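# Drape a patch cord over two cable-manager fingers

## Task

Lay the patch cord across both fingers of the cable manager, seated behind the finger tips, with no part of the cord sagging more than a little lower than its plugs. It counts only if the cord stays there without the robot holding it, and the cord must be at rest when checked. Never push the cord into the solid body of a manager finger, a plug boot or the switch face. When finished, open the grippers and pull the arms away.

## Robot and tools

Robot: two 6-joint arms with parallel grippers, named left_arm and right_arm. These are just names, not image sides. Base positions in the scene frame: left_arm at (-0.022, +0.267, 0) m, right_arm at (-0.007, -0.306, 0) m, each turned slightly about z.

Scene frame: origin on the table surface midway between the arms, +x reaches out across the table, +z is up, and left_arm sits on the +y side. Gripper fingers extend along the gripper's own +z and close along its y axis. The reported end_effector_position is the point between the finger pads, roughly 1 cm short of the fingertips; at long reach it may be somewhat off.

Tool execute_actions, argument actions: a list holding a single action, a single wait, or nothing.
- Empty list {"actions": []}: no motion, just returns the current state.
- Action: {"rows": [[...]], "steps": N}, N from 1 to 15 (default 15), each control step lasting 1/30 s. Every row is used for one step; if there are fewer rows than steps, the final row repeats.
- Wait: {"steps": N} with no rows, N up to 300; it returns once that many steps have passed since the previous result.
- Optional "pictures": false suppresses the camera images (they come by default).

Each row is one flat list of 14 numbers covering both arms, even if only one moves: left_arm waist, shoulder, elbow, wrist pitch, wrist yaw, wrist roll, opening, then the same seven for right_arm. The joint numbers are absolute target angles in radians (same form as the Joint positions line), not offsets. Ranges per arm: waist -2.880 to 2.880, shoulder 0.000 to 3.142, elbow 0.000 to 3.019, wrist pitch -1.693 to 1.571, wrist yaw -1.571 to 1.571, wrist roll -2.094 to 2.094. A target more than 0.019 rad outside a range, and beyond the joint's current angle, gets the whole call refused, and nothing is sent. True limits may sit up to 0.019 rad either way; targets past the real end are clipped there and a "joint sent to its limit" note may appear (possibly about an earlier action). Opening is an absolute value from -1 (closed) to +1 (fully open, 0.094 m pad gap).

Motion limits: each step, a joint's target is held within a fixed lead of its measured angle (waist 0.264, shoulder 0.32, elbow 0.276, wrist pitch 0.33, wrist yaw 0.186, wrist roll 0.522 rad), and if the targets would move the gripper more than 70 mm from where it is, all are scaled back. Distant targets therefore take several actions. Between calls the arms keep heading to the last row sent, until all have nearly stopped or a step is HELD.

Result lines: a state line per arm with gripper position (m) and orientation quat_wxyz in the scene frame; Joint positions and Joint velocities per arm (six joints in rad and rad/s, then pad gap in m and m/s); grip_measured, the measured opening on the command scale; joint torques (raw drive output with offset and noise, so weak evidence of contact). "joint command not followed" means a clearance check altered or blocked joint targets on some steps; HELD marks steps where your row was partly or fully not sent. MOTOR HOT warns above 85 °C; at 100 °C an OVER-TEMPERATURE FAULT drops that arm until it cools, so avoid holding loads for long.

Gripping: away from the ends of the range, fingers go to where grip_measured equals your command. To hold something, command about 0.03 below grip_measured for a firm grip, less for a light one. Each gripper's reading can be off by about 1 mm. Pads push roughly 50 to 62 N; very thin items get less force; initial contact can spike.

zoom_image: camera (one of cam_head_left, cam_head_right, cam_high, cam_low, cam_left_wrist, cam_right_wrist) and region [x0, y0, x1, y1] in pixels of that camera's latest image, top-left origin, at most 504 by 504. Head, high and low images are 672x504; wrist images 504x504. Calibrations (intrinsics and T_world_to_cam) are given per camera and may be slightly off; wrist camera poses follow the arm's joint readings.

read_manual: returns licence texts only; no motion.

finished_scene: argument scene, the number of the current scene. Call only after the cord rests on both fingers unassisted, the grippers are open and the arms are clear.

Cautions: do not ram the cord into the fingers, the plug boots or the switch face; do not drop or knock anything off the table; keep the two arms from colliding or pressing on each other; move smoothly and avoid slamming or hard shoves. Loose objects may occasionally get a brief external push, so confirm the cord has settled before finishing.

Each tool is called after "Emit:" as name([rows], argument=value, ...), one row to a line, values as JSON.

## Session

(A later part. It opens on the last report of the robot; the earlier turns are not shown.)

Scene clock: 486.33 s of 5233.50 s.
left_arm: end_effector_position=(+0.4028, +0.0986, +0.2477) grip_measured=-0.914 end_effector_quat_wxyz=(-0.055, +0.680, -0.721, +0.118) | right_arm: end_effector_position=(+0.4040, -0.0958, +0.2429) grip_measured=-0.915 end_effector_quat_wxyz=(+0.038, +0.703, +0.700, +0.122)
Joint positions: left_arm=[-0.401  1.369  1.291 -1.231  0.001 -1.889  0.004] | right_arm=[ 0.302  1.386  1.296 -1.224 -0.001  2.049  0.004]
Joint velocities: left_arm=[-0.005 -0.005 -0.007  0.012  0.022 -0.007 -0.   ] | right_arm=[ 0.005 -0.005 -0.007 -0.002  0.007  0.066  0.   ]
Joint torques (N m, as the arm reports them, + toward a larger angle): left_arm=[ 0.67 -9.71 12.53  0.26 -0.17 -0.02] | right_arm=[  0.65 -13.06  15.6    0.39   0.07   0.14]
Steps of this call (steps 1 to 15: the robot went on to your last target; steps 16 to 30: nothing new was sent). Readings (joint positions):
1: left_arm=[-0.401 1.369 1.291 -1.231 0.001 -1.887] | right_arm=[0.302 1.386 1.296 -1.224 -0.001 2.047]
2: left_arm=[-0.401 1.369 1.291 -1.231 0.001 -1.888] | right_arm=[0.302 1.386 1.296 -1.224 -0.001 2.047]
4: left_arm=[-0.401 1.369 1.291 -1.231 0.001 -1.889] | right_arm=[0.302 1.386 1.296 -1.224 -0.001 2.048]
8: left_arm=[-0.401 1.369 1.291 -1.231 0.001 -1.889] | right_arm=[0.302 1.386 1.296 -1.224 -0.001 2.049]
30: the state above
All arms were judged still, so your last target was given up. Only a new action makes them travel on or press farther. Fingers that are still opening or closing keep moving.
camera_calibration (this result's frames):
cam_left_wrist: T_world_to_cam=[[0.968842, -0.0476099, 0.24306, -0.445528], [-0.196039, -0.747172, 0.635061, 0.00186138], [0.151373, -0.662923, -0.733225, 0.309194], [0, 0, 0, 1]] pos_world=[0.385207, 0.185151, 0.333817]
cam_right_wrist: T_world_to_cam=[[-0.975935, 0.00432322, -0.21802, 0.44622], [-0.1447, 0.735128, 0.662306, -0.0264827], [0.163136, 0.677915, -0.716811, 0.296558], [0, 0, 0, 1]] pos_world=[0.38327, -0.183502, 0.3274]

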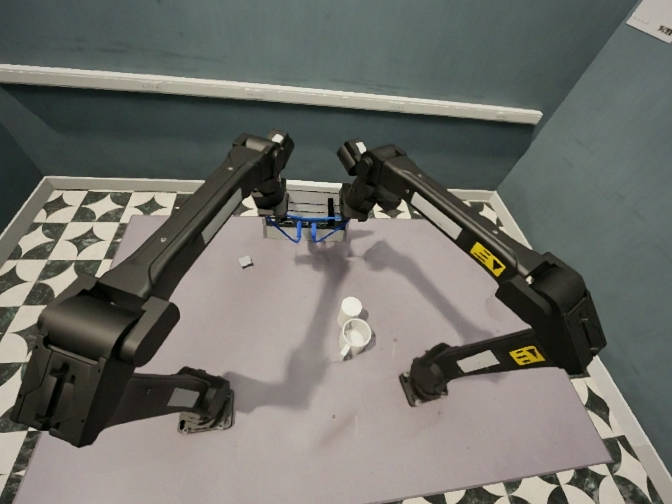

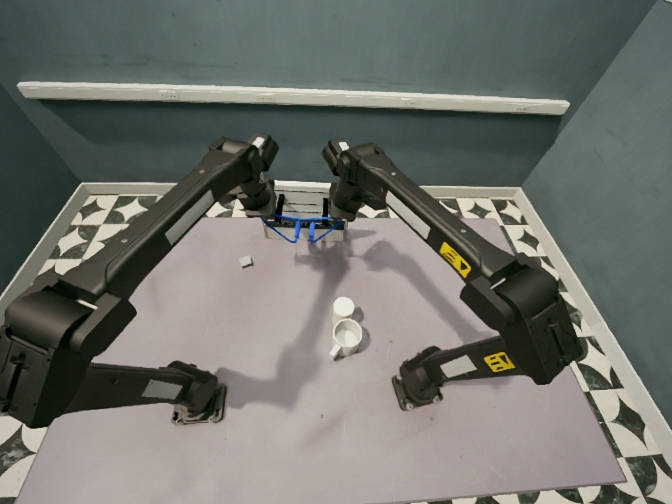

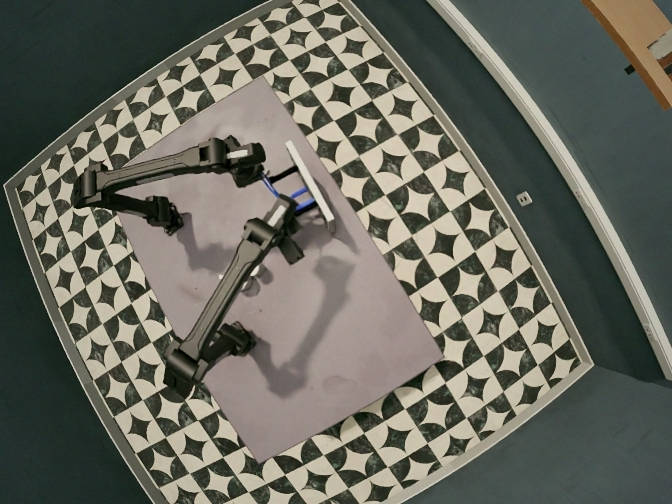

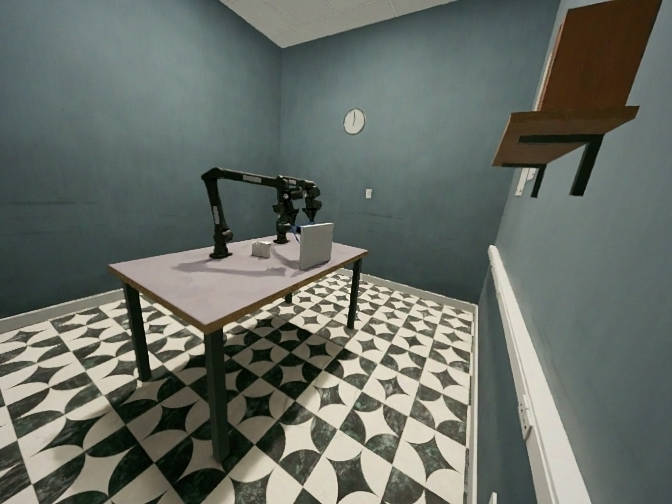

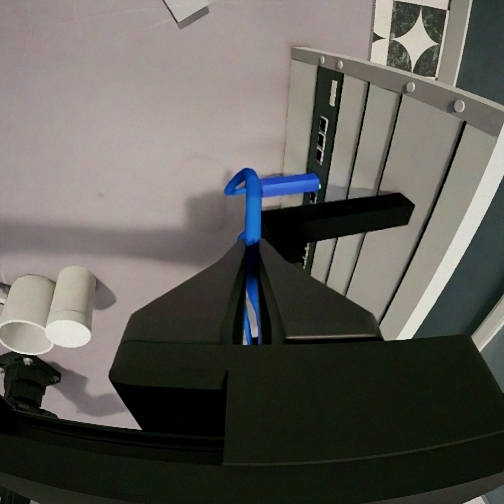

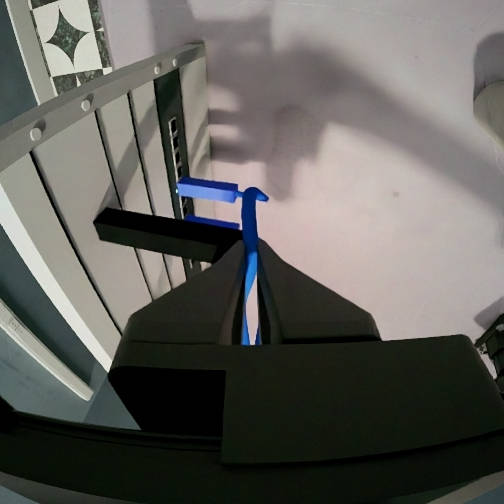

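Emit:
execute_actions([
  {"rows": [[-0.375,1.41,1.385,-1.25,0,-1.885,-0.94,0.276,1.41,1.405,-1.245,0,2.05,-0.94]], "steps": 15},
], pictures=false)

Emit:
execute_actions([
  {"rows": [[-0.36,1.45,1.435,-1.258,0,-1.86,-0.94,0.257,1.448,1.45,-1.25,0,2.03,-0.94]], "steps": 15},
], pictures=false)

Emit:
execute_actions([
  {"steps": 30},
])

Emit:
zoom_image(camera="cam_head_left", region=[220, 120, 400, 300])

Scene clock: 507.93 s of 5233.50 s.
left_arm: end_effector_position=(+0.4172, +0.0992, +0.2501) grip_measured=-0.914 end_effector_quat_wxyz=(-0.055, +0.685, -0.717, +0.117) | right_arm: end_effector_position=(+0.4160, -0.0988, +0.2470) grip_measured=-0.915 end_effector_quat_wxyz=(+0.040, +0.709, +0.693, +0.124)
Joint positions: left_arm=[-0.389  1.404  1.332 -1.239  0.001 -1.889  0.004] | right_arm=[ 0.284  1.407  1.326 -1.229 -0.002  2.049  0.004]
Joint velocities: left_arm=[-0.015  0.005 -0.002 -0.007  0.066 -0.11  -0.001] | right_arm=[ 0.005 -0.005  0.017  0.022 -0.051 -0.037 -0.001]
Joint torques (N m, as the arm reports them, + toward a larger angle): left_arm=[ 1.15 -9.77 13.73  0.3  -0.17  0.08] | right_arm=[ -0.89 -11.73  17.5    0.41   0.12   0.02]
Steps of this call (steps 1 to 90: nothing new was sent; then 18.10 s passed at rest; steps 91 to 105: all 15 steps of this action). Readings (joint positions):
91: left_arm=[-0.400 1.372 1.295 -1.234 0.001 -1.889] | right_arm=[0.301 1.388 1.298 -1.226 -0.001 2.049]
92: left_arm=[-0.399 1.378 1.305 -1.238 0.001 -1.889] | right_arm=[0.298 1.391 1.305 -1.229 -0.002 2.049]
94: left_arm=[-0.395 1.393 1.324 -1.239 0.001 -1.889] | right_arm=[0.291 1.399 1.318 -1.229 -0.002 2.049]
98: left_arm=[-0.389 1.404 1.332 -1.239 0.001 -1.889] | right_arm=[0.284 1.406 1.326 -1.229 -0.002 2.049]
105: the state above

Scene clock: 508.43 s of 5233.50 s.
left_arm: end_effector_position=(+0.4348, +0.1001, +0.2530) grip_measured=-0.914 end_effector_quat_wxyz=(-0.057, +0.684, -0.718, +0.117) | right_arm: end_effector_position=(+0.4339, -0.0997, +0.2470) grip_measured=-0.915 end_effector_quat_wxyz=(+0.040, +0.713, +0.690, +0.122)
Joint positions: left_arm=[-0.374  1.445  1.382 -1.247  0.001 -1.873  0.004] | right_arm=[ 0.266  1.45   1.372 -1.236 -0.003  2.042  0.004]
Joint velocities: left_arm=[ 0.005 -0.005  0.002  0.007 -0.037 -0.007 -0.002] | right_arm=[-0.005 -0.015 -0.007  0.017 -0.037  0.066  0.001]
Joint torques (N m, as the arm reports them, + toward a larger angle): left_arm=[  1.03 -10.99  13.68   0.19  -0.16   0.19] | right_arm=[ -0.34 -13.22  17.29   0.42   0.13  -0.04]
Steps of this call (steps 1 to 15: all 15 steps of this action). Readings (joint positions):
1: left_arm=[-0.388 1.407 1.337 -1.242 0.001 -1.887] | right_arm=[0.283 1.410 1.330 -1.232 -0.003 2.048]
2: left_arm=[-0.386 1.415 1.349 -1.247 0.001 -1.884] | right_arm=[0.280 1.416 1.340 -1.236 -0.003 2.047]
4: left_arm=[-0.381 1.432 1.372 -1.247 0.001 -1.879] | right_arm=[0.274 1.433 1.362 -1.236 -0.003 2.045]
8: left_arm=[-0.374 1.444 1.382 -1.247 0.001 -1.875] | right_arm=[0.266 1.449 1.372 -1.236 -0.003 2.042]
15: the state above

Scene clock: 509.43 s of 5233.50 s.
left_arm: end_effector_position=(+0.4348, +0.1001, +0.2530) grip_measured=-0.914 end_effector_quat_wxyz=(-0.057, +0.684, -0.718, +0.117) | right_arm: end_effector_position=(+0.4339, -0.0997, +0.2470) grip_measured=-0.915 end_effector_quat_wxyz=(+0.040, +0.713, +0.690, +0.122)
Joint positions: left_arm=[-0.374  1.445  1.382 -1.247  0.001 -1.872  0.004] | right_arm=[ 0.266  1.45   1.372 -1.236 -0.003  2.041  0.004]
Joint velocities: left_arm=[-0.005 -0.005 -0.022 -0.017 -0.022 -0.007  0.001] | right_arm=[ 0.005 -0.005 -0.002 -0.017 -0.051 -0.051 -0.001]
Joint torques (N m, as the arm reports them, + toward a larger angle): left_arm=[  0.85 -11.35  13.61   0.32  -0.16   0.13] | right_arm=[ -0.52 -12.64  17.35   0.3    0.16  -0.05]
Steps of this call (steps 1 to 15: the robot went on to your last target; steps 16 to 30: nothing new was sent). Readings (joint positions):
1: left_arm=[-0.374 1.445 1.382 -1.247 0.001 -1.873] | right_arm=[0.266 1.450 1.372 -1.236 -0.003 2.042]
2: left_arm=[-0.374 1.445 1.382 -1.247 0.001 -1.872] | right_arm=[0.266 1.450 1.372 -1.236 -0.003 2.042]
4: left_arm=[-0.374 1.445 1.382 -1.247 0.001 -1.872] | right_arm=[0.266 1.450 1.372 -1.236 -0.003 2.041]
8: left_arm=[-0.374 1.445 1.382 -1.247 0.001 -1.872] | right_arm=[0.266 1.450 1.372 -1.236 -0.003 2.041]
30: the state above
All arms were judged still, so your last target was given up. Only a new action makes them travel on or press farther. Fingers that are still opening or closing keep moving.
camera_calibration (this result's frames):
cam_left_wrist: T_world_to_cam=[[0.969146, -0.0389201, 0.243394, -0.478817], [-0.188794, -0.752058, 0.631479, 0.00411643], [0.15847, -0.657947, -0.736202, 0.306431], [0, 0, 0, 1]] pos_world=[0.41626, 0.186076, 0.339537]
cam_right_wrist: T_world_to_cam=[[-0.975347, 0.0312792, -0.218448, 0.478837], [-0.12463, 0.738844, 0.662251, -0.0302793], [0.182114, 0.67315, -0.716731, 0.288519], [0, 0, 0, 1]] pos_world=[0.410715, -0.186823, 0.331444]

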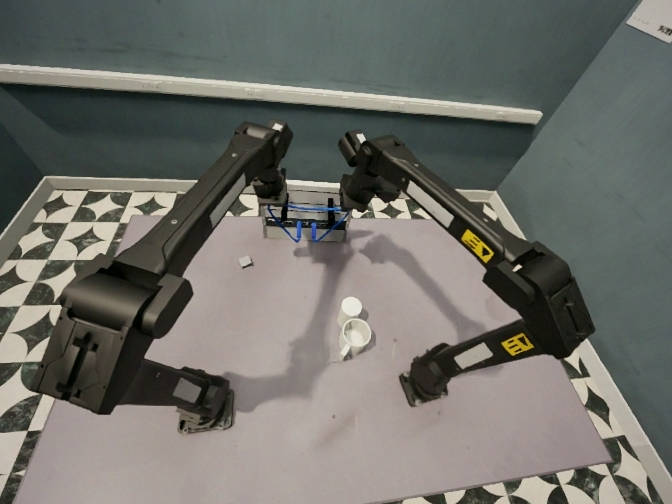

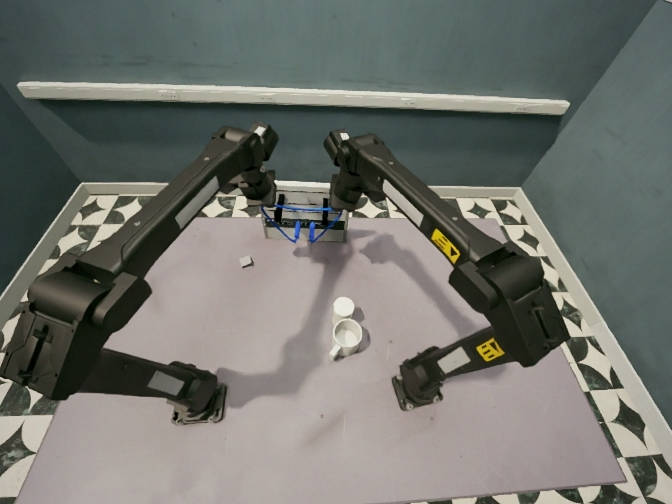

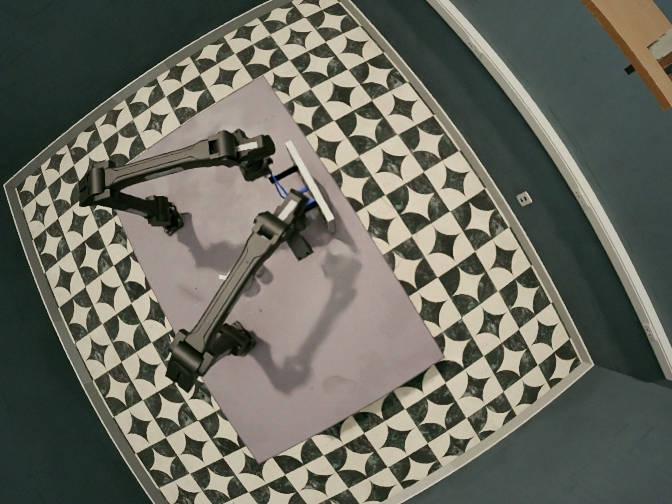

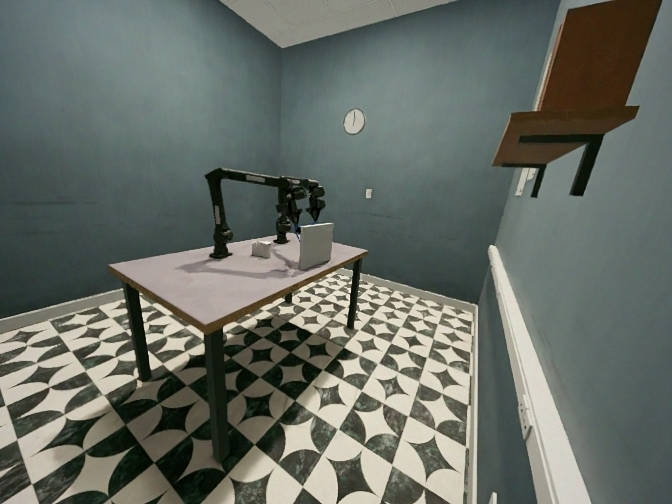

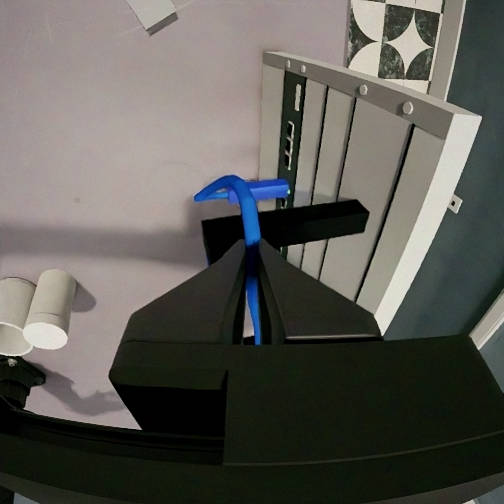

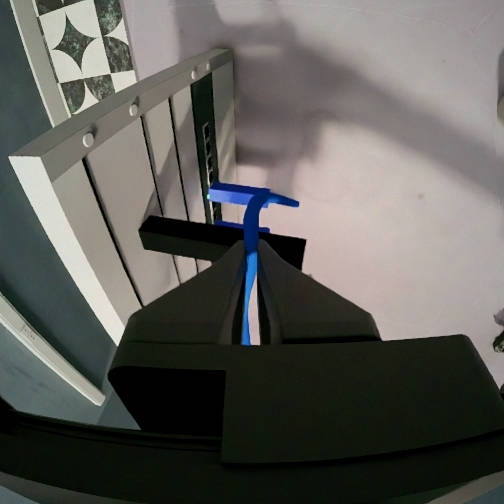

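Region (220, 120, 400, 300) of cam_head_left's 672x504 image, scaled by 2.800, with more detail than that image has.

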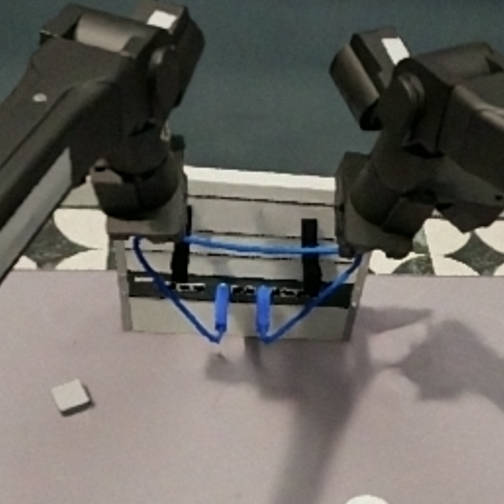

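Emit:
execute_actions([
  {"rows": [[-0.348,1.495,1.468,-1.22,0,-1.85,-0.94,0.242,1.49,1.475,-1.21,0,2.03,-0.94]], "steps": 15},
], pictures=false)

Emit:
execute_actions([
  {"rows": [[-0.338,1.533,1.468,-1.175,0,-1.835,-0.94,0.23,1.522,1.475,-1.158,0,2.02,-0.94]], "steps": 15},
], pictures=false)

Emit:
execute_actions([
  {"steps": 30},
])

Emit:
zoom_image(camera="cam_head_left", region=[220, 120, 400, 300])

Scene clock: 525.40 s of 5233.50 s.
left_arm: end_effector_position=(+0.4526, +0.0999, +0.2461) grip_measured=-0.914 end_effector_quat_wxyz=(-0.058, +0.685, -0.717, +0.115) | right_arm: end_effector_position=(+0.4482, -0.1013, +0.2402) grip_measured=-0.915 end_effector_quat_wxyz=(+0.040, +0.718, +0.685, +0.117)
Joint positions: left_arm=[-0.362  1.492  1.414 -1.236  0.001 -1.863  0.004] | right_arm=[ 0.251  1.489  1.397 -1.231 -0.003  2.041  0.004]
Joint velocities: left_arm=[ 0.005 -0.005  0.002 -0.002  0.051 -0.037 -0.001] | right_arm=[-0.005 -0.005  0.002 -0.012 -0.022 -0.022 -0.   ]
Joint torques (N m, as the arm reports them, + toward a larger angle): left_arm=[  0.57 -11.96  13.84   1.28  -0.16   0.15] | right_arm=[ -0.41 -13.44  17.19   2.04   0.13  -0.11]
Steps of this call (steps 1 to 90: nothing new was sent; then 12.47 s passed at rest; steps 91 to 105: all 15 steps of this action). Readings (joint positions):
91: left_arm=[-0.373 1.449 1.385 -1.247 0.001 -1.871] | right_arm=[0.265 1.452 1.374 -1.236 -0.003 2.041]
92: left_arm=[-0.372 1.455 1.393 -1.246 0.001 -1.869] | right_arm=[0.264 1.457 1.380 -1.236 -0.003 2.041]
94: left_arm=[-0.369 1.472 1.409 -1.240 0.001 -1.866] | right_arm=[0.259 1.471 1.392 -1.234 -0.003 2.041]
98: left_arm=[-0.363 1.490 1.414 -1.236 0.001 -1.864] | right_arm=[0.251 1.487 1.397 -1.231 -0.003 2.041]
105: the state above

Scene clock: 525.90 s of 5233.50 s.
left_arm: end_effector_position=(+0.4683, +0.1000, +0.2326) grip_measured=-0.914 end_effector_quat_wxyz=(-0.061, +0.683, -0.718, +0.118) | right_arm: end_effector_position=(+0.4651, -0.1010, +0.2313) grip_measured=-0.915 end_effector_quat_wxyz=(+0.045, +0.718, +0.682, +0.128)
Joint positions: left_arm=[-0.352  1.528  1.418 -1.194  0.001 -1.848  0.004] | right_arm=[ 0.238  1.517  1.401 -1.182 -0.003  2.032  0.004]
Joint velocities: left_arm=[-0.005 -0.005 -0.002  0.007  0.051  0.037  0.001] | right_arm=[-0.005 -0.015 -0.012 -0.002 -0.007 -0.037 -0.   ]
Joint torques (N m, as the arm reports them, + toward a larger angle): left_arm=[  0.05 -12.32  13.54   1.45  -0.16   0.13] | right_arm=[ -0.85 -13.55  16.88   1.93   0.14  -0.07]
Steps of this call (steps 1 to 15: all 15 steps of this action). Readings (joint positions):
1: left_arm=[-0.362 1.493 1.414 -1.229 0.001 -1.860] | right_arm=[0.250 1.490 1.397 -1.223 -0.003 2.040]
2: left_arm=[-0.361 1.496 1.416 -1.217 0.001 -1.858] | right_arm=[0.249 1.492 1.398 -1.208 -0.003 2.038]
4: left_arm=[-0.358 1.506 1.418 -1.200 0.001 -1.854] | right_arm=[0.244 1.500 1.401 -1.190 -0.003 2.036]
8: left_arm=[-0.353 1.525 1.418 -1.194 0.001 -1.850] | right_arm=[0.238 1.514 1.401 -1.183 -0.003 2.033]
15: the state above

Scene clock: 526.90 s of 5233.50 s.
left_arm: end_effector_position=(+0.4683, +0.1000, +0.2326) grip_measured=-0.914 end_effector_quat_wxyz=(-0.061, +0.683, -0.719, +0.118) | right_arm: end_effector_position=(+0.4651, -0.1010, +0.2313) grip_measured=-0.915 end_effector_quat_wxyz=(+0.045, +0.718, +0.683, +0.128)
Joint positions: left_arm=[-0.352  1.528  1.418 -1.194  0.001 -1.847  0.004] | right_arm=[ 0.238  1.517  1.401 -1.182 -0.003  2.031  0.004]
Joint velocities: left_arm=[-0.005 -0.005 -0.002 -0.012  0.022  0.051  0.001] | right_arm=[-0.005 -0.005 -0.022 -0.007 -0.081  0.007  0.   ]
Joint torques (N m, as the arm reports them, + toward a larger angle): left_arm=[  0.98 -13.19  13.44   1.43  -0.17   0.14] | right_arm=[  0.12 -13.75  17.09   2.15   0.16  -0.06]
Steps of this call (steps 1 to 15: the robot went on to your last target; steps 16 to 30: nothing new was sent). Readings (joint positions):
1: left_arm=[-0.352 1.528 1.418 -1.194 0.001 -1.848] | right_arm=[0.238 1.517 1.401 -1.182 -0.003 2.032]
2: left_arm=[-0.352 1.528 1.418 -1.194 0.001 -1.847] | right_arm=[0.238 1.517 1.401 -1.182 -0.003 2.032]
4: left_arm=[-0.352 1.528 1.418 -1.194 0.001 -1.847] | right_arm=[0.238 1.517 1.401 -1.182 -0.003 2.032]
8: left_arm=[-0.352 1.528 1.418 -1.194 0.001 -1.847] | right_arm=[0.238 1.517 1.401 -1.182 -0.003 2.032]
30: the state above
All arms were judged still, so your last target was given up. Only a new action makes them travel on or press farther. Fingers that are still opening or closing keep moving.
camera_calibration (this result's frames):
cam_left_wrist: T_world_to_cam=[[0.967116, -0.0416796, 0.250898, -0.506833], [-0.195143, -0.754264, 0.626901, 0.0275855], [0.163114, -0.655247, -0.737594, 0.283938], [0, 0, 0, 1]] pos_world=[0.449235, 0.185732, 0.319301]
cam_right_wrist: T_world_to_cam=[[-0.971158, 0.0503354, -0.233062, 0.509253], [-0.121003, 0.738198, 0.663643, -0.0170746], [0.205451, 0.672704, -0.710816, 0.260254], [0, 0, 0, 1]] pos_world=[0.43903, -0.188103, 0.315012]

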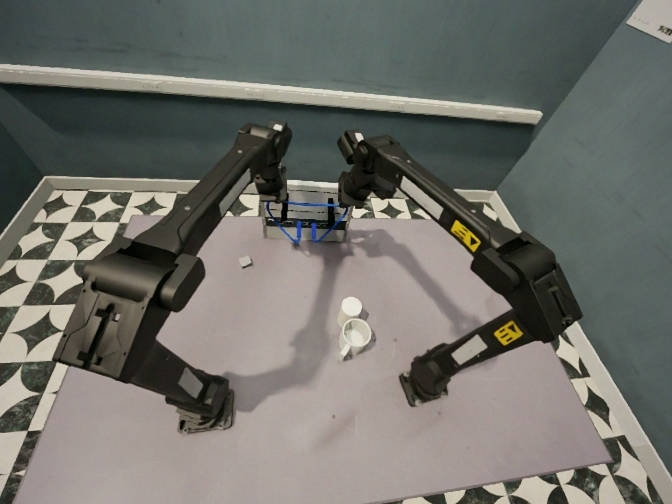

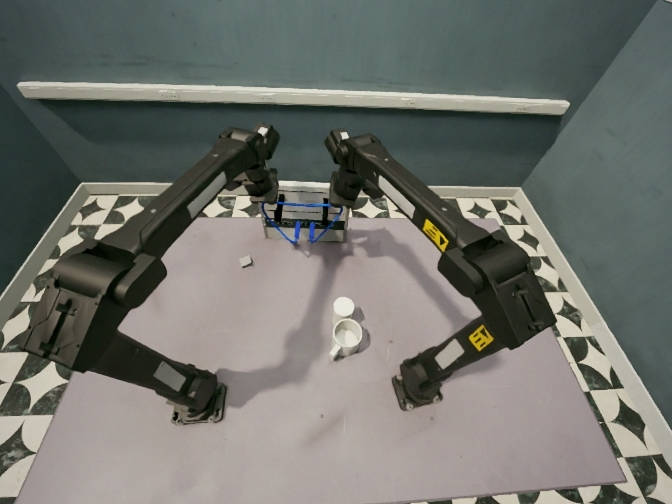

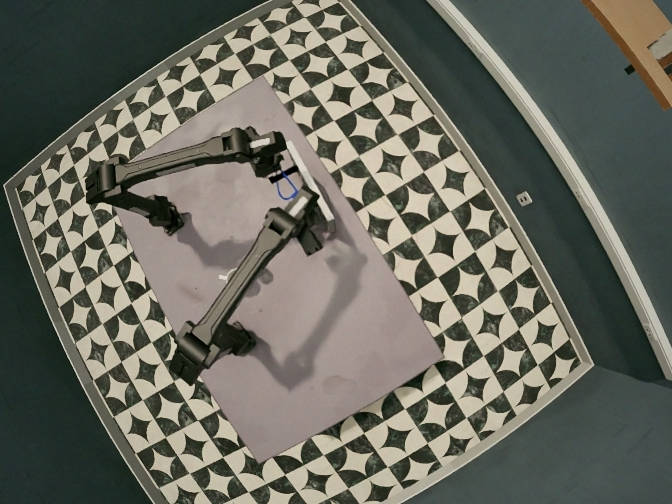

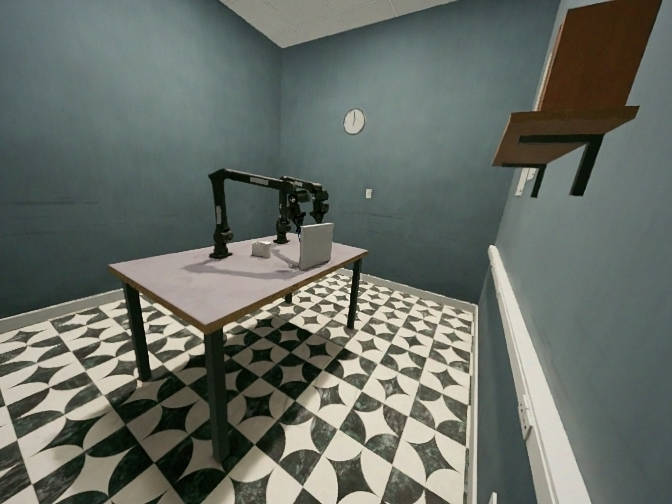

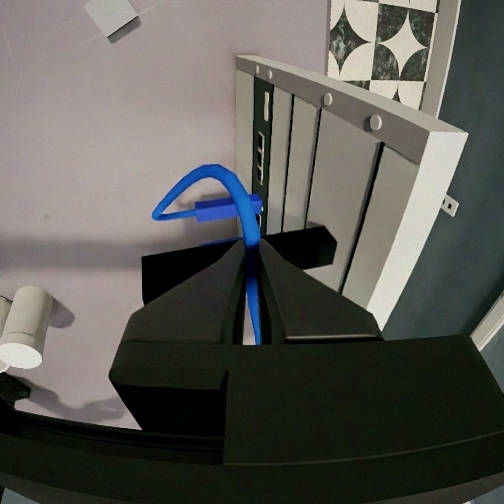

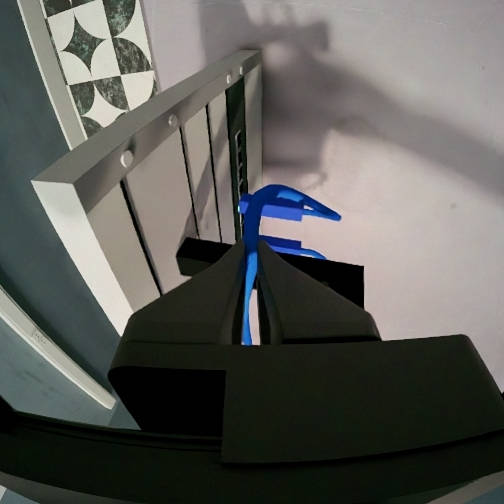

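Region (220, 120, 400, 300) of cam_head_left's 672x504 image, scaled by 2.800, with more detail than that image has.

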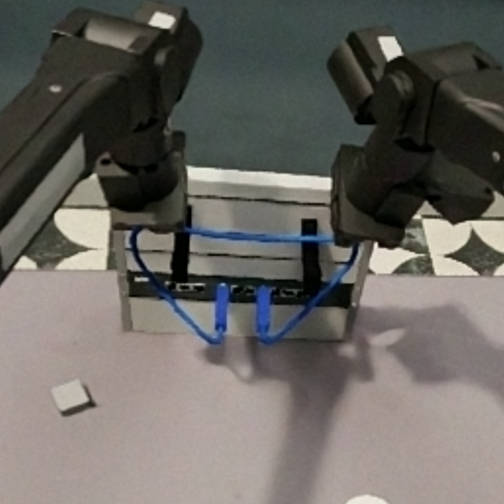

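Emit:
execute_actions([
  {"rows": [[-0.338,1.555,1.468,-1.152,0,-1.835,-0.94,0.23,1.544,1.475,-1.135,0,2.02,-0.94]], "steps": 15},
], pictures=false)

Emit:
execute_actions([
  {"rows": [[-0.338,1.555,1.468,-1.152,0,-1.835,-0.65,0.23,1.544,1.475,-1.135,0,2.02,-0.65]], "steps": 15},
], pictures=false)

Emit:
execute_actions([
  {"steps": 20},
], pictures=false)

Emit:
execute_actions([
  {"rows": [[-0.338,1.46,1.50,-1.25,0,-1.835,-0.65,0.23,1.45,1.51,-1.24,0,2.02,-0.65]], "steps": 15},
], pictures=false)

Emit:
execute_actions([
  {"rows": [[0.1,1.2,1.3,-1.3,0,-1.0,-0.65,-0.2,1.2,1.3,-1.3,0,1.0,-0.65]], "steps": 15},
], pictures=false)

Emit:
execute_actions([
  {"steps": 90},
])

Emit:
zoom_image(camera="cam_head_left", region=[220, 140, 400, 320])

Emit:
zoom_image(camera="cam_high", region=[230, 130, 370, 270])

Scene clock: 541.60 s of 5233.50 s.
left_arm: end_effector_position=(+0.4749, +0.0978, +0.2264) grip_measured=-0.914 end_effector_quat_wxyz=(-0.063, +0.682, -0.718, +0.121) | right_arm: end_effector_position=(+0.4717, -0.0982, +0.2247) grip_measured=-0.915 end_effector_quat_wxyz=(+0.046, +0.718, +0.682, +0.131)
Joint positions: left_arm=[-0.352  1.543  1.418 -1.171  0.001 -1.847  0.004] | right_arm=[ 0.238  1.534  1.401 -1.159 -0.003  2.031  0.004]
Joint velocities: left_arm=[-0.005  0.005  0.002  0.012 -0.022 -0.037 -0.   ] | right_arm=[-0.005 -0.015 -0.002 -0.012 -0.007 -0.066 -0.001]
Joint torques (N m, as the arm reports them, + toward a larger angle): left_arm=[  0.78 -13.33  13.27   1.4   -0.16   0.14] | right_arm=[  0.01 -13.76  16.75   2.14   0.14  -0.06]
Steps of this call (steps 1 to 90: nothing new was sent; then 11.20 s passed at rest; steps 91 to 105: all 15 steps of this action). Readings (joint positions):
91: left_arm=[-0.352 1.529 1.418 -1.190 0.001 -1.847] | right_arm=[0.238 1.518 1.401 -1.179 -0.003 2.031]
92: left_arm=[-0.352 1.530 1.418 -1.183 0.001 -1.847] | right_arm=[0.238 1.519 1.401 -1.172 -0.003 2.031]
94: left_arm=[-0.352 1.534 1.418 -1.174 0.001 -1.847] | right_arm=[0.238 1.523 1.401 -1.163 -0.003 2.031]
98: left_arm=[-0.352 1.542 1.418 -1.171 0.001 -1.847] | right_arm=[0.238 1.532 1.401 -1.160 -0.003 2.031]
105: the state above

Scene clock: 542.10 s of 5233.50 s.
left_arm: end_effector_position=(+0.4753, +0.0979, +0.2265) grip_measured=-0.652 end_effector_quat_wxyz=(-0.064, +0.682, -0.718, +0.122) | right_arm: end_effector_position=(+0.4724, -0.0983, +0.2248) grip_measured=-0.652 end_effector_quat_wxyz=(+0.047, +0.718, +0.682, +0.132)
Joint positions: left_arm=[-0.352  1.543  1.418 -1.17   0.001 -1.846  0.016] | right_arm=[ 0.237  1.534  1.401 -1.157 -0.002  2.031  0.016]
Joint velocities: left_arm=[ 0.005 -0.005 -0.022 -0.017 -0.081 -0.007 -0.   ] | right_arm=[ 0.034  0.005  0.002 -0.022  0.007  0.007  0.   ]
Joint torques (N m, as the arm reports them, + toward a larger angle): left_arm=[  0.85 -11.47  13.26   1.28  -0.17   0.12] | right_arm=[ -0.35 -13.18  16.99   1.83   0.11  -0.06]
Steps of this call (steps 1 to 15: all 15 steps of this action). Readings (joint positions):
1: left_arm=[-0.352 1.543 1.418 -1.171 0.001 -1.847] | right_arm=[0.238 1.534 1.401 -1.159 -0.003 2.031]
2: left_arm=[-0.352 1.543 1.418 -1.170 0.001 -1.847] | right_arm=[0.238 1.534 1.401 -1.158 -0.002 2.031]
4: left_arm=[-0.352 1.543 1.418 -1.170 0.001 -1.846] | right_arm=[0.238 1.534 1.401 -1.157 -0.002 2.031]
8: left_arm=[-0.352 1.543 1.418 -1.170 0.001 -1.846] | right_arm=[0.237 1.534 1.401 -1.157 -0.002 2.031]
15: the state above

Scene clock: 542.77 s of 5233.50 s.
left_arm: end_effector_position=(+0.4753, +0.0979, +0.2265) grip_measured=-0.652 end_effector_quat_wxyz=(-0.064, +0.682, -0.718, +0.122) | right_arm: end_effector_position=(+0.4724, -0.0983, +0.2248) grip_measured=-0.652 end_effector_quat_wxyz=(+0.047, +0.718, +0.682, +0.132)
Joint positions: left_arm=[-0.352  1.543  1.418 -1.17   0.001 -1.846  0.016] | right_arm=[ 0.237  1.534  1.401 -1.157 -0.002  2.031  0.016]
Joint velocities: left_arm=[-0.005 -0.005  0.012 -0.007  0.007  0.037  0.001] | right_arm=[-0.015 -0.005  0.007  0.007 -0.022 -0.007  0.   ]
Joint torques (N m, as the arm reports them, + toward a larger angle): left_arm=[  0.84 -11.66  13.23   1.33  -0.16   0.14] | right_arm=[ -0.39 -12.69  16.99   1.77   0.14  -0.09]
Steps of this call (steps 1 to 15: the robot went on to your last target; steps 16 to 20: nothing new was sent). Readings (joint positions):
1: left_arm=[-0.352 1.543 1.418 -1.170 0.001 -1.846] | right_arm=[0.237 1.534 1.401 -1.157 -0.002 2.031]
2: left_arm=[-0.352 1.543 1.418 -1.170 0.001 -1.846] | right_arm=[0.237 1.534 1.401 -1.157 -0.002 2.031]
4: left_arm=[-0.352 1.543 1.418 -1.170 0.001 -1.846] | right_arm=[0.237 1.534 1.401 -1.157 -0.002 2.031]
8: left_arm=[-0.352 1.543 1.418 -1.170 0.001 -1.846] | right_arm=[0.237 1.534 1.401 -1.157 -0.002 2.031]
20: the state above
All arms were judged still, so your last target was given up. Only a new action makes them travel on or press farther. Fingers that are still opening or closing keep moving.

Scene clock: 543.27 s of 5233.50 s.
left_arm: end_effector_position=(+0.4594, +0.1033, +0.2916) grip_measured=-0.652 end_effector_quat_wxyz=(-0.082, +0.677, -0.714, +0.156) | right_arm: end_effector_position=(+0.4606, -0.1034, +0.2835) grip_measured=-0.651 end_effector_quat_wxyz=(+0.059, +0.714, +0.679, +0.163)
Joint positions: left_arm=[-0.352  1.444  1.464 -1.236  0.001 -1.845  0.016] | right_arm=[ 0.237  1.451  1.451 -1.223 -0.002  2.031  0.016]
Joint velocities: left_arm=[ 0.005  0.034 -0.012 -0.007  0.066  0.022  0.   ] | right_arm=[ 0.005 -0.005 -0.002  0.007 -0.007 -0.037 -0.   ]
Joint torques (N m, as the arm reports them, + toward a larger angle): left_arm=[  0.92 -11.09  12.54   0.4   -0.15   0.15] | right_arm=[ -0.83 -12.78  15.94   0.6    0.15  -0.03]
Steps of this call (steps 1 to 15: all 15 steps of this action). Readings (joint positions):
1: left_arm=[-0.352 1.539 1.420 -1.182 0.001 -1.845] | right_arm=[0.237 1.532 1.404 -1.168 -0.002 2.031]
2: left_arm=[-0.352 1.533 1.422 -1.202 0.001 -1.845] | right_arm=[0.237 1.529 1.406 -1.184 -0.002 2.031]
4: left_arm=[-0.352 1.509 1.424 -1.226 0.001 -1.845] | right_arm=[0.237 1.514 1.408 -1.207 -0.002 2.031]
8: left_arm=[-0.352 1.460 1.448 -1.236 0.001 -1.845] | right_arm=[0.237 1.479 1.429 -1.223 -0.002 2.031]
15: the state above

Scene clock: 543.77 s of 5233.50 s.
left_arm: end_effector_position=(+0.3924, +0.3358, +0.3323) grip_measured=-0.652 end_effector_quat_wxyz=(+0.185, -0.582, +0.787, -0.092) | right_arm: end_effector_position=(+0.4140, -0.3372, +0.3267) grip_measured=-0.651 end_effector_quat_wxyz=(+0.174, +0.567, +0.799, +0.103)
Joint positions: left_arm=[ 0.139  1.183  1.315 -1.286 -0.005 -1.109  0.016] | right_arm=[-0.243  1.195  1.313 -1.283  0.005  1.162  0.016]
Joint velocities: left_arm=[-0.083 -0.083 -0.007 -0.022 -0.022  0.711 -0.   ] | right_arm=[ 0.181 -0.278  0.012 -0.017  0.007 -1.092  0.   ]
Joint torques (N m, as the arm reports them, + toward a larger angle): left_arm=[-2.98 -5.78  8.4   0.28  0.    0.18] | right_arm=[ 3.8  -7.74  9.5   0.74 -0.11 -0.03]
Steps of this call (steps 1 to 15: all 15 steps of this action). Readings (joint positions):
1: left_arm=[-0.345 1.436 1.454 -1.237 0.003 -1.807] | right_arm=[0.229 1.445 1.443 -1.224 -0.005 1.994]
2: left_arm=[-0.331 1.419 1.429 -1.238 0.004 -1.762] | right_arm=[0.214 1.432 1.424 -1.226 -0.006 1.950]
4: left_arm=[-0.276 1.372 1.380 -1.249 0.004 -1.668] | right_arm=[0.155 1.395 1.381 -1.237 -0.006 1.859]
8: left_arm=[-0.098 1.278 1.330 -1.267 0.004 -1.449] | right_arm=[-0.027 1.315 1.334 -1.256 -0.006 1.647]
15: the state above

Scene clock: 546.77 s of 5233.50 s.
left_arm: end_effector_position=(+0.3943, +0.3228, +0.3262) grip_measured=-0.652 end_effector_quat_wxyz=(+0.182, -0.530, +0.824, -0.084) | right_arm: end_effector_position=(+0.4132, -0.3180, +0.3283) grip_measured=-0.651 end_effector_quat_wxyz=(+0.180, +0.485, +0.850, +0.096)
Joint positions: left_arm=[ 0.109  1.19   1.308 -1.286 -0.002 -1.01   0.016] | right_arm=[-0.199  1.188  1.311 -1.284  0.001  1.01   0.016]
Joint velocities: left_arm=[-0.005 -0.015 -0.007  0.007 -0.007  0.081  0.001] | right_arm=[-0.015 -0.005  0.002 -0.012  0.007 -0.037  0.001]
Joint torques (N m, as the arm reports them, + toward a larger angle): left_arm=[-1.04 -7.08  8.97  0.5  -0.04  0.14] | right_arm=[ 0.66 -7.28  9.83  0.83 -0.07 -0.05]
Steps of this call (steps 1 to 30: the robot went on to your last target; steps 31 to 90: nothing new was sent). Readings (joint positions):
1: left_arm=[0.134 1.182 1.315 -1.286 -0.004 -1.089] | right_arm=[-0.235 1.188 1.313 -1.284 0.004 1.132]
2: left_arm=[0.128 1.182 1.315 -1.286 -0.004 -1.074] | right_arm=[-0.225 1.184 1.313 -1.284 0.003 1.108]
4: left_arm=[0.115 1.184 1.312 -1.286 -0.003 -1.050] | right_arm=[-0.207 1.184 1.313 -1.284 0.001 1.072]
8: left_arm=[0.109 1.189 1.308 -1.286 -0.002 -1.027] | right_arm=[-0.199 1.188 1.311 -1.284 0.001 1.035]
90: the state above
All arms were judged still, so your last target was given up. Only a new action makes them travel on or press farther. Fingers that are still opening or closing keep moving.
camera_calibration (this result's frames):
cam_left_wrist: T_world_to_cam=[[0.843891, -0.424312, 0.32834, -0.30261], [-0.528459, -0.763036, 0.372166, 0.33979], [0.0926209, -0.487582, -0.868151, 0.527301], [0, 0, 0, 1]] pos_world=[0.386096, 0.387973, 0.430677]
cam_right_wrist: T_world_to_cam=[[-0.788522, -0.521217, -0.326445, 0.26579], [-0.613827, 0.699857, 0.365263, 0.361834], [0.0380833, 0.488398, -0.87179, 0.549227], [0, 0, 0, 1]] pos_world=[0.410768, -0.382939, 0.433412]

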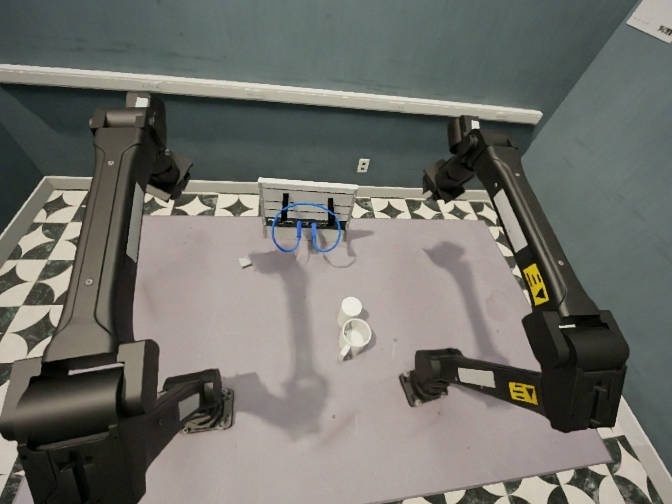

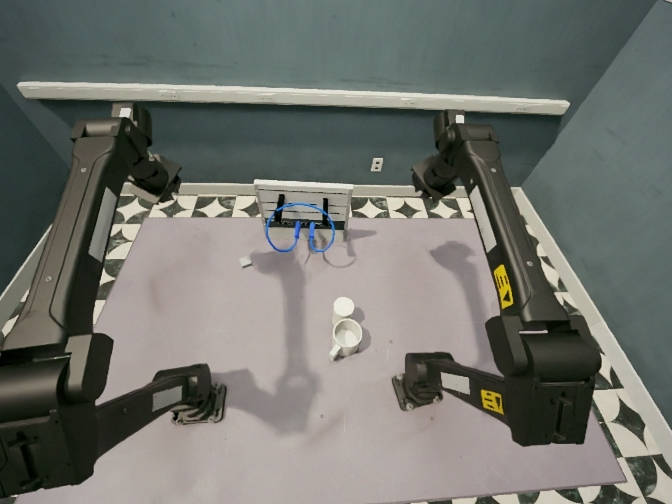

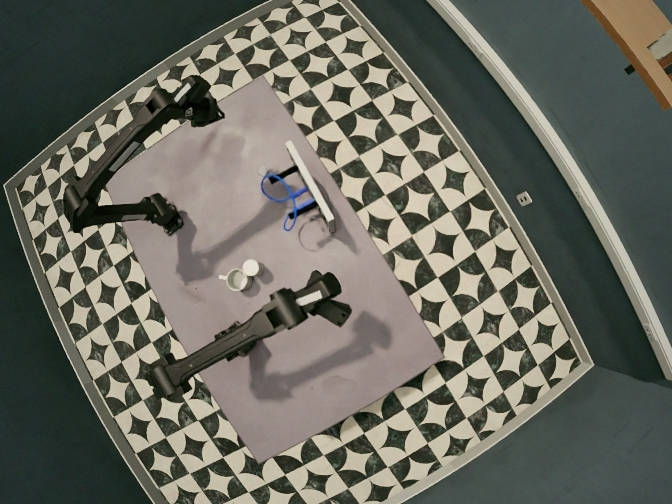

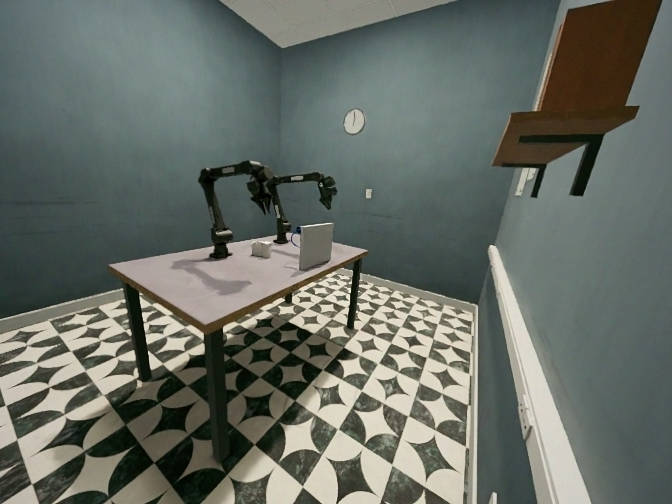

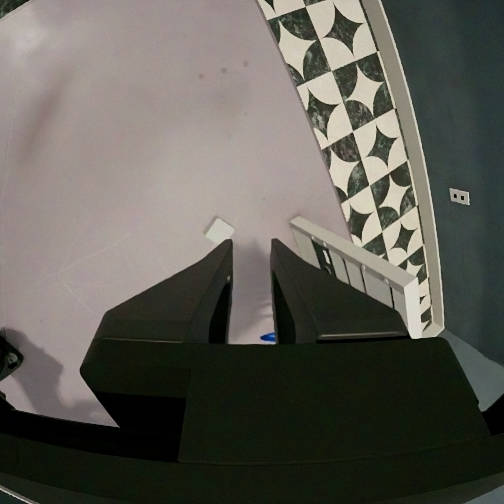

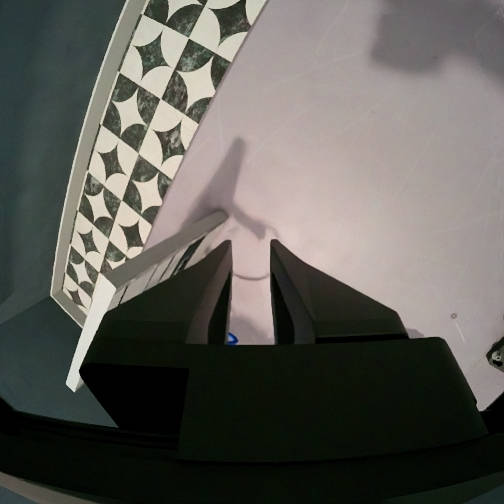

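Region (220, 140, 400, 320) of cam_head_left's 672x504 image, scaled by 2.800, with more detail than that image has.

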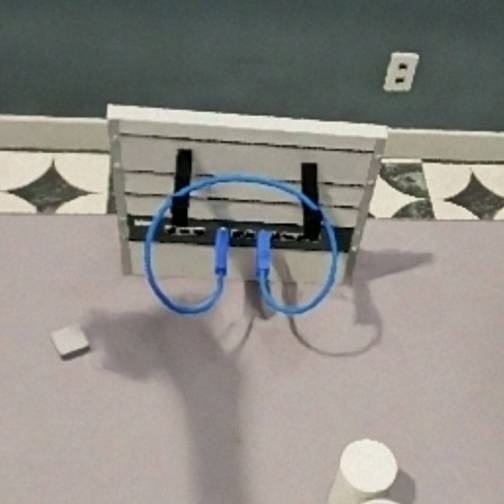

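Region (230, 130, 370, 270) of cam_high's 672x504 image, scaled by 3.600, with more detail than that image has.

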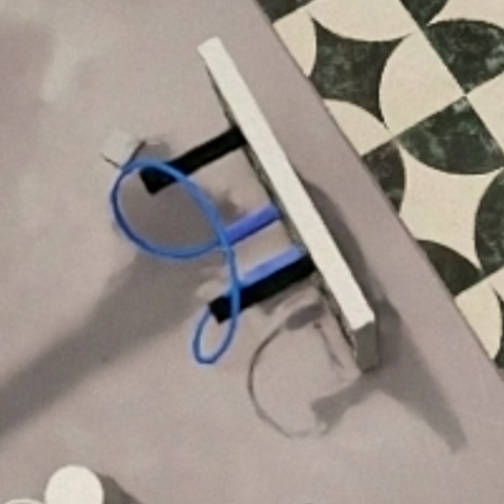

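Hung behind both tips. Short settle, then finish.

Emit:
execute_actions([
  {"steps": 90},
], pictures=false)

Emit:
finished_scene(scene=1)

Scene clock: 552.97 s of 5233.50 s.
left_arm: end_effector_position=(+0.3943, +0.3228, +0.3262) grip_measured=-0.652 end_effector_quat_wxyz=(+0.182, -0.530, +0.824, -0.084) | right_arm: end_effector_position=(+0.4132, -0.3180, +0.3283) grip_measured=-0.651 end_effector_quat_wxyz=(+0.180, +0.485, +0.850, +0.096)
Joint positions: left_arm=[ 0.109  1.19   1.308 -1.286 -0.002 -1.01   0.016] | right_arm=[-0.199  1.188  1.311 -1.284  0.001  1.01   0.016]
Joint velocities: left_arm=[-0.015  0.005 -0.007 -0.002 -0.007 -0.007  0.001] | right_arm=[ 0.005 -0.005  0.012 -0.007 -0.066  0.022  0.   ]
Joint torques (N m, as the arm reports them, + toward a larger angle): left_arm=[-1.11 -7.08  8.89  0.52 -0.04  0.13] | right_arm=[ 0.33 -8.02  9.72  0.67 -0.03 -0.08]
Steps of this call (steps 1 to 90: nothing new was sent; then 3.20 s passed at rest). Readings (joint positions):
1: left_arm=[0.109 1.190 1.308 -1.286 -0.002 -1.010] | right_arm=[-0.199 1.188 1.311 -1.284 0.001 1.010]
2: left_arm=[0.109 1.190 1.308 -1.286 -0.002 -1.010] | right_arm=[-0.199 1.188 1.311 -1.284 0.001 1.010]
4: left_arm=[0.109 1.190 1.308 -1.286 -0.002 -1.010] | right_arm=[-0.199 1.188 1.311 -1.284 0.001 1.010]
8: left_arm=[0.109 1.190 1.308 -1.286 -0.002 -1.010] | right_arm=[-0.199 1.188 1.311 -1.284 0.001 1.010]
90: the state above

The scene is finished: the task was done.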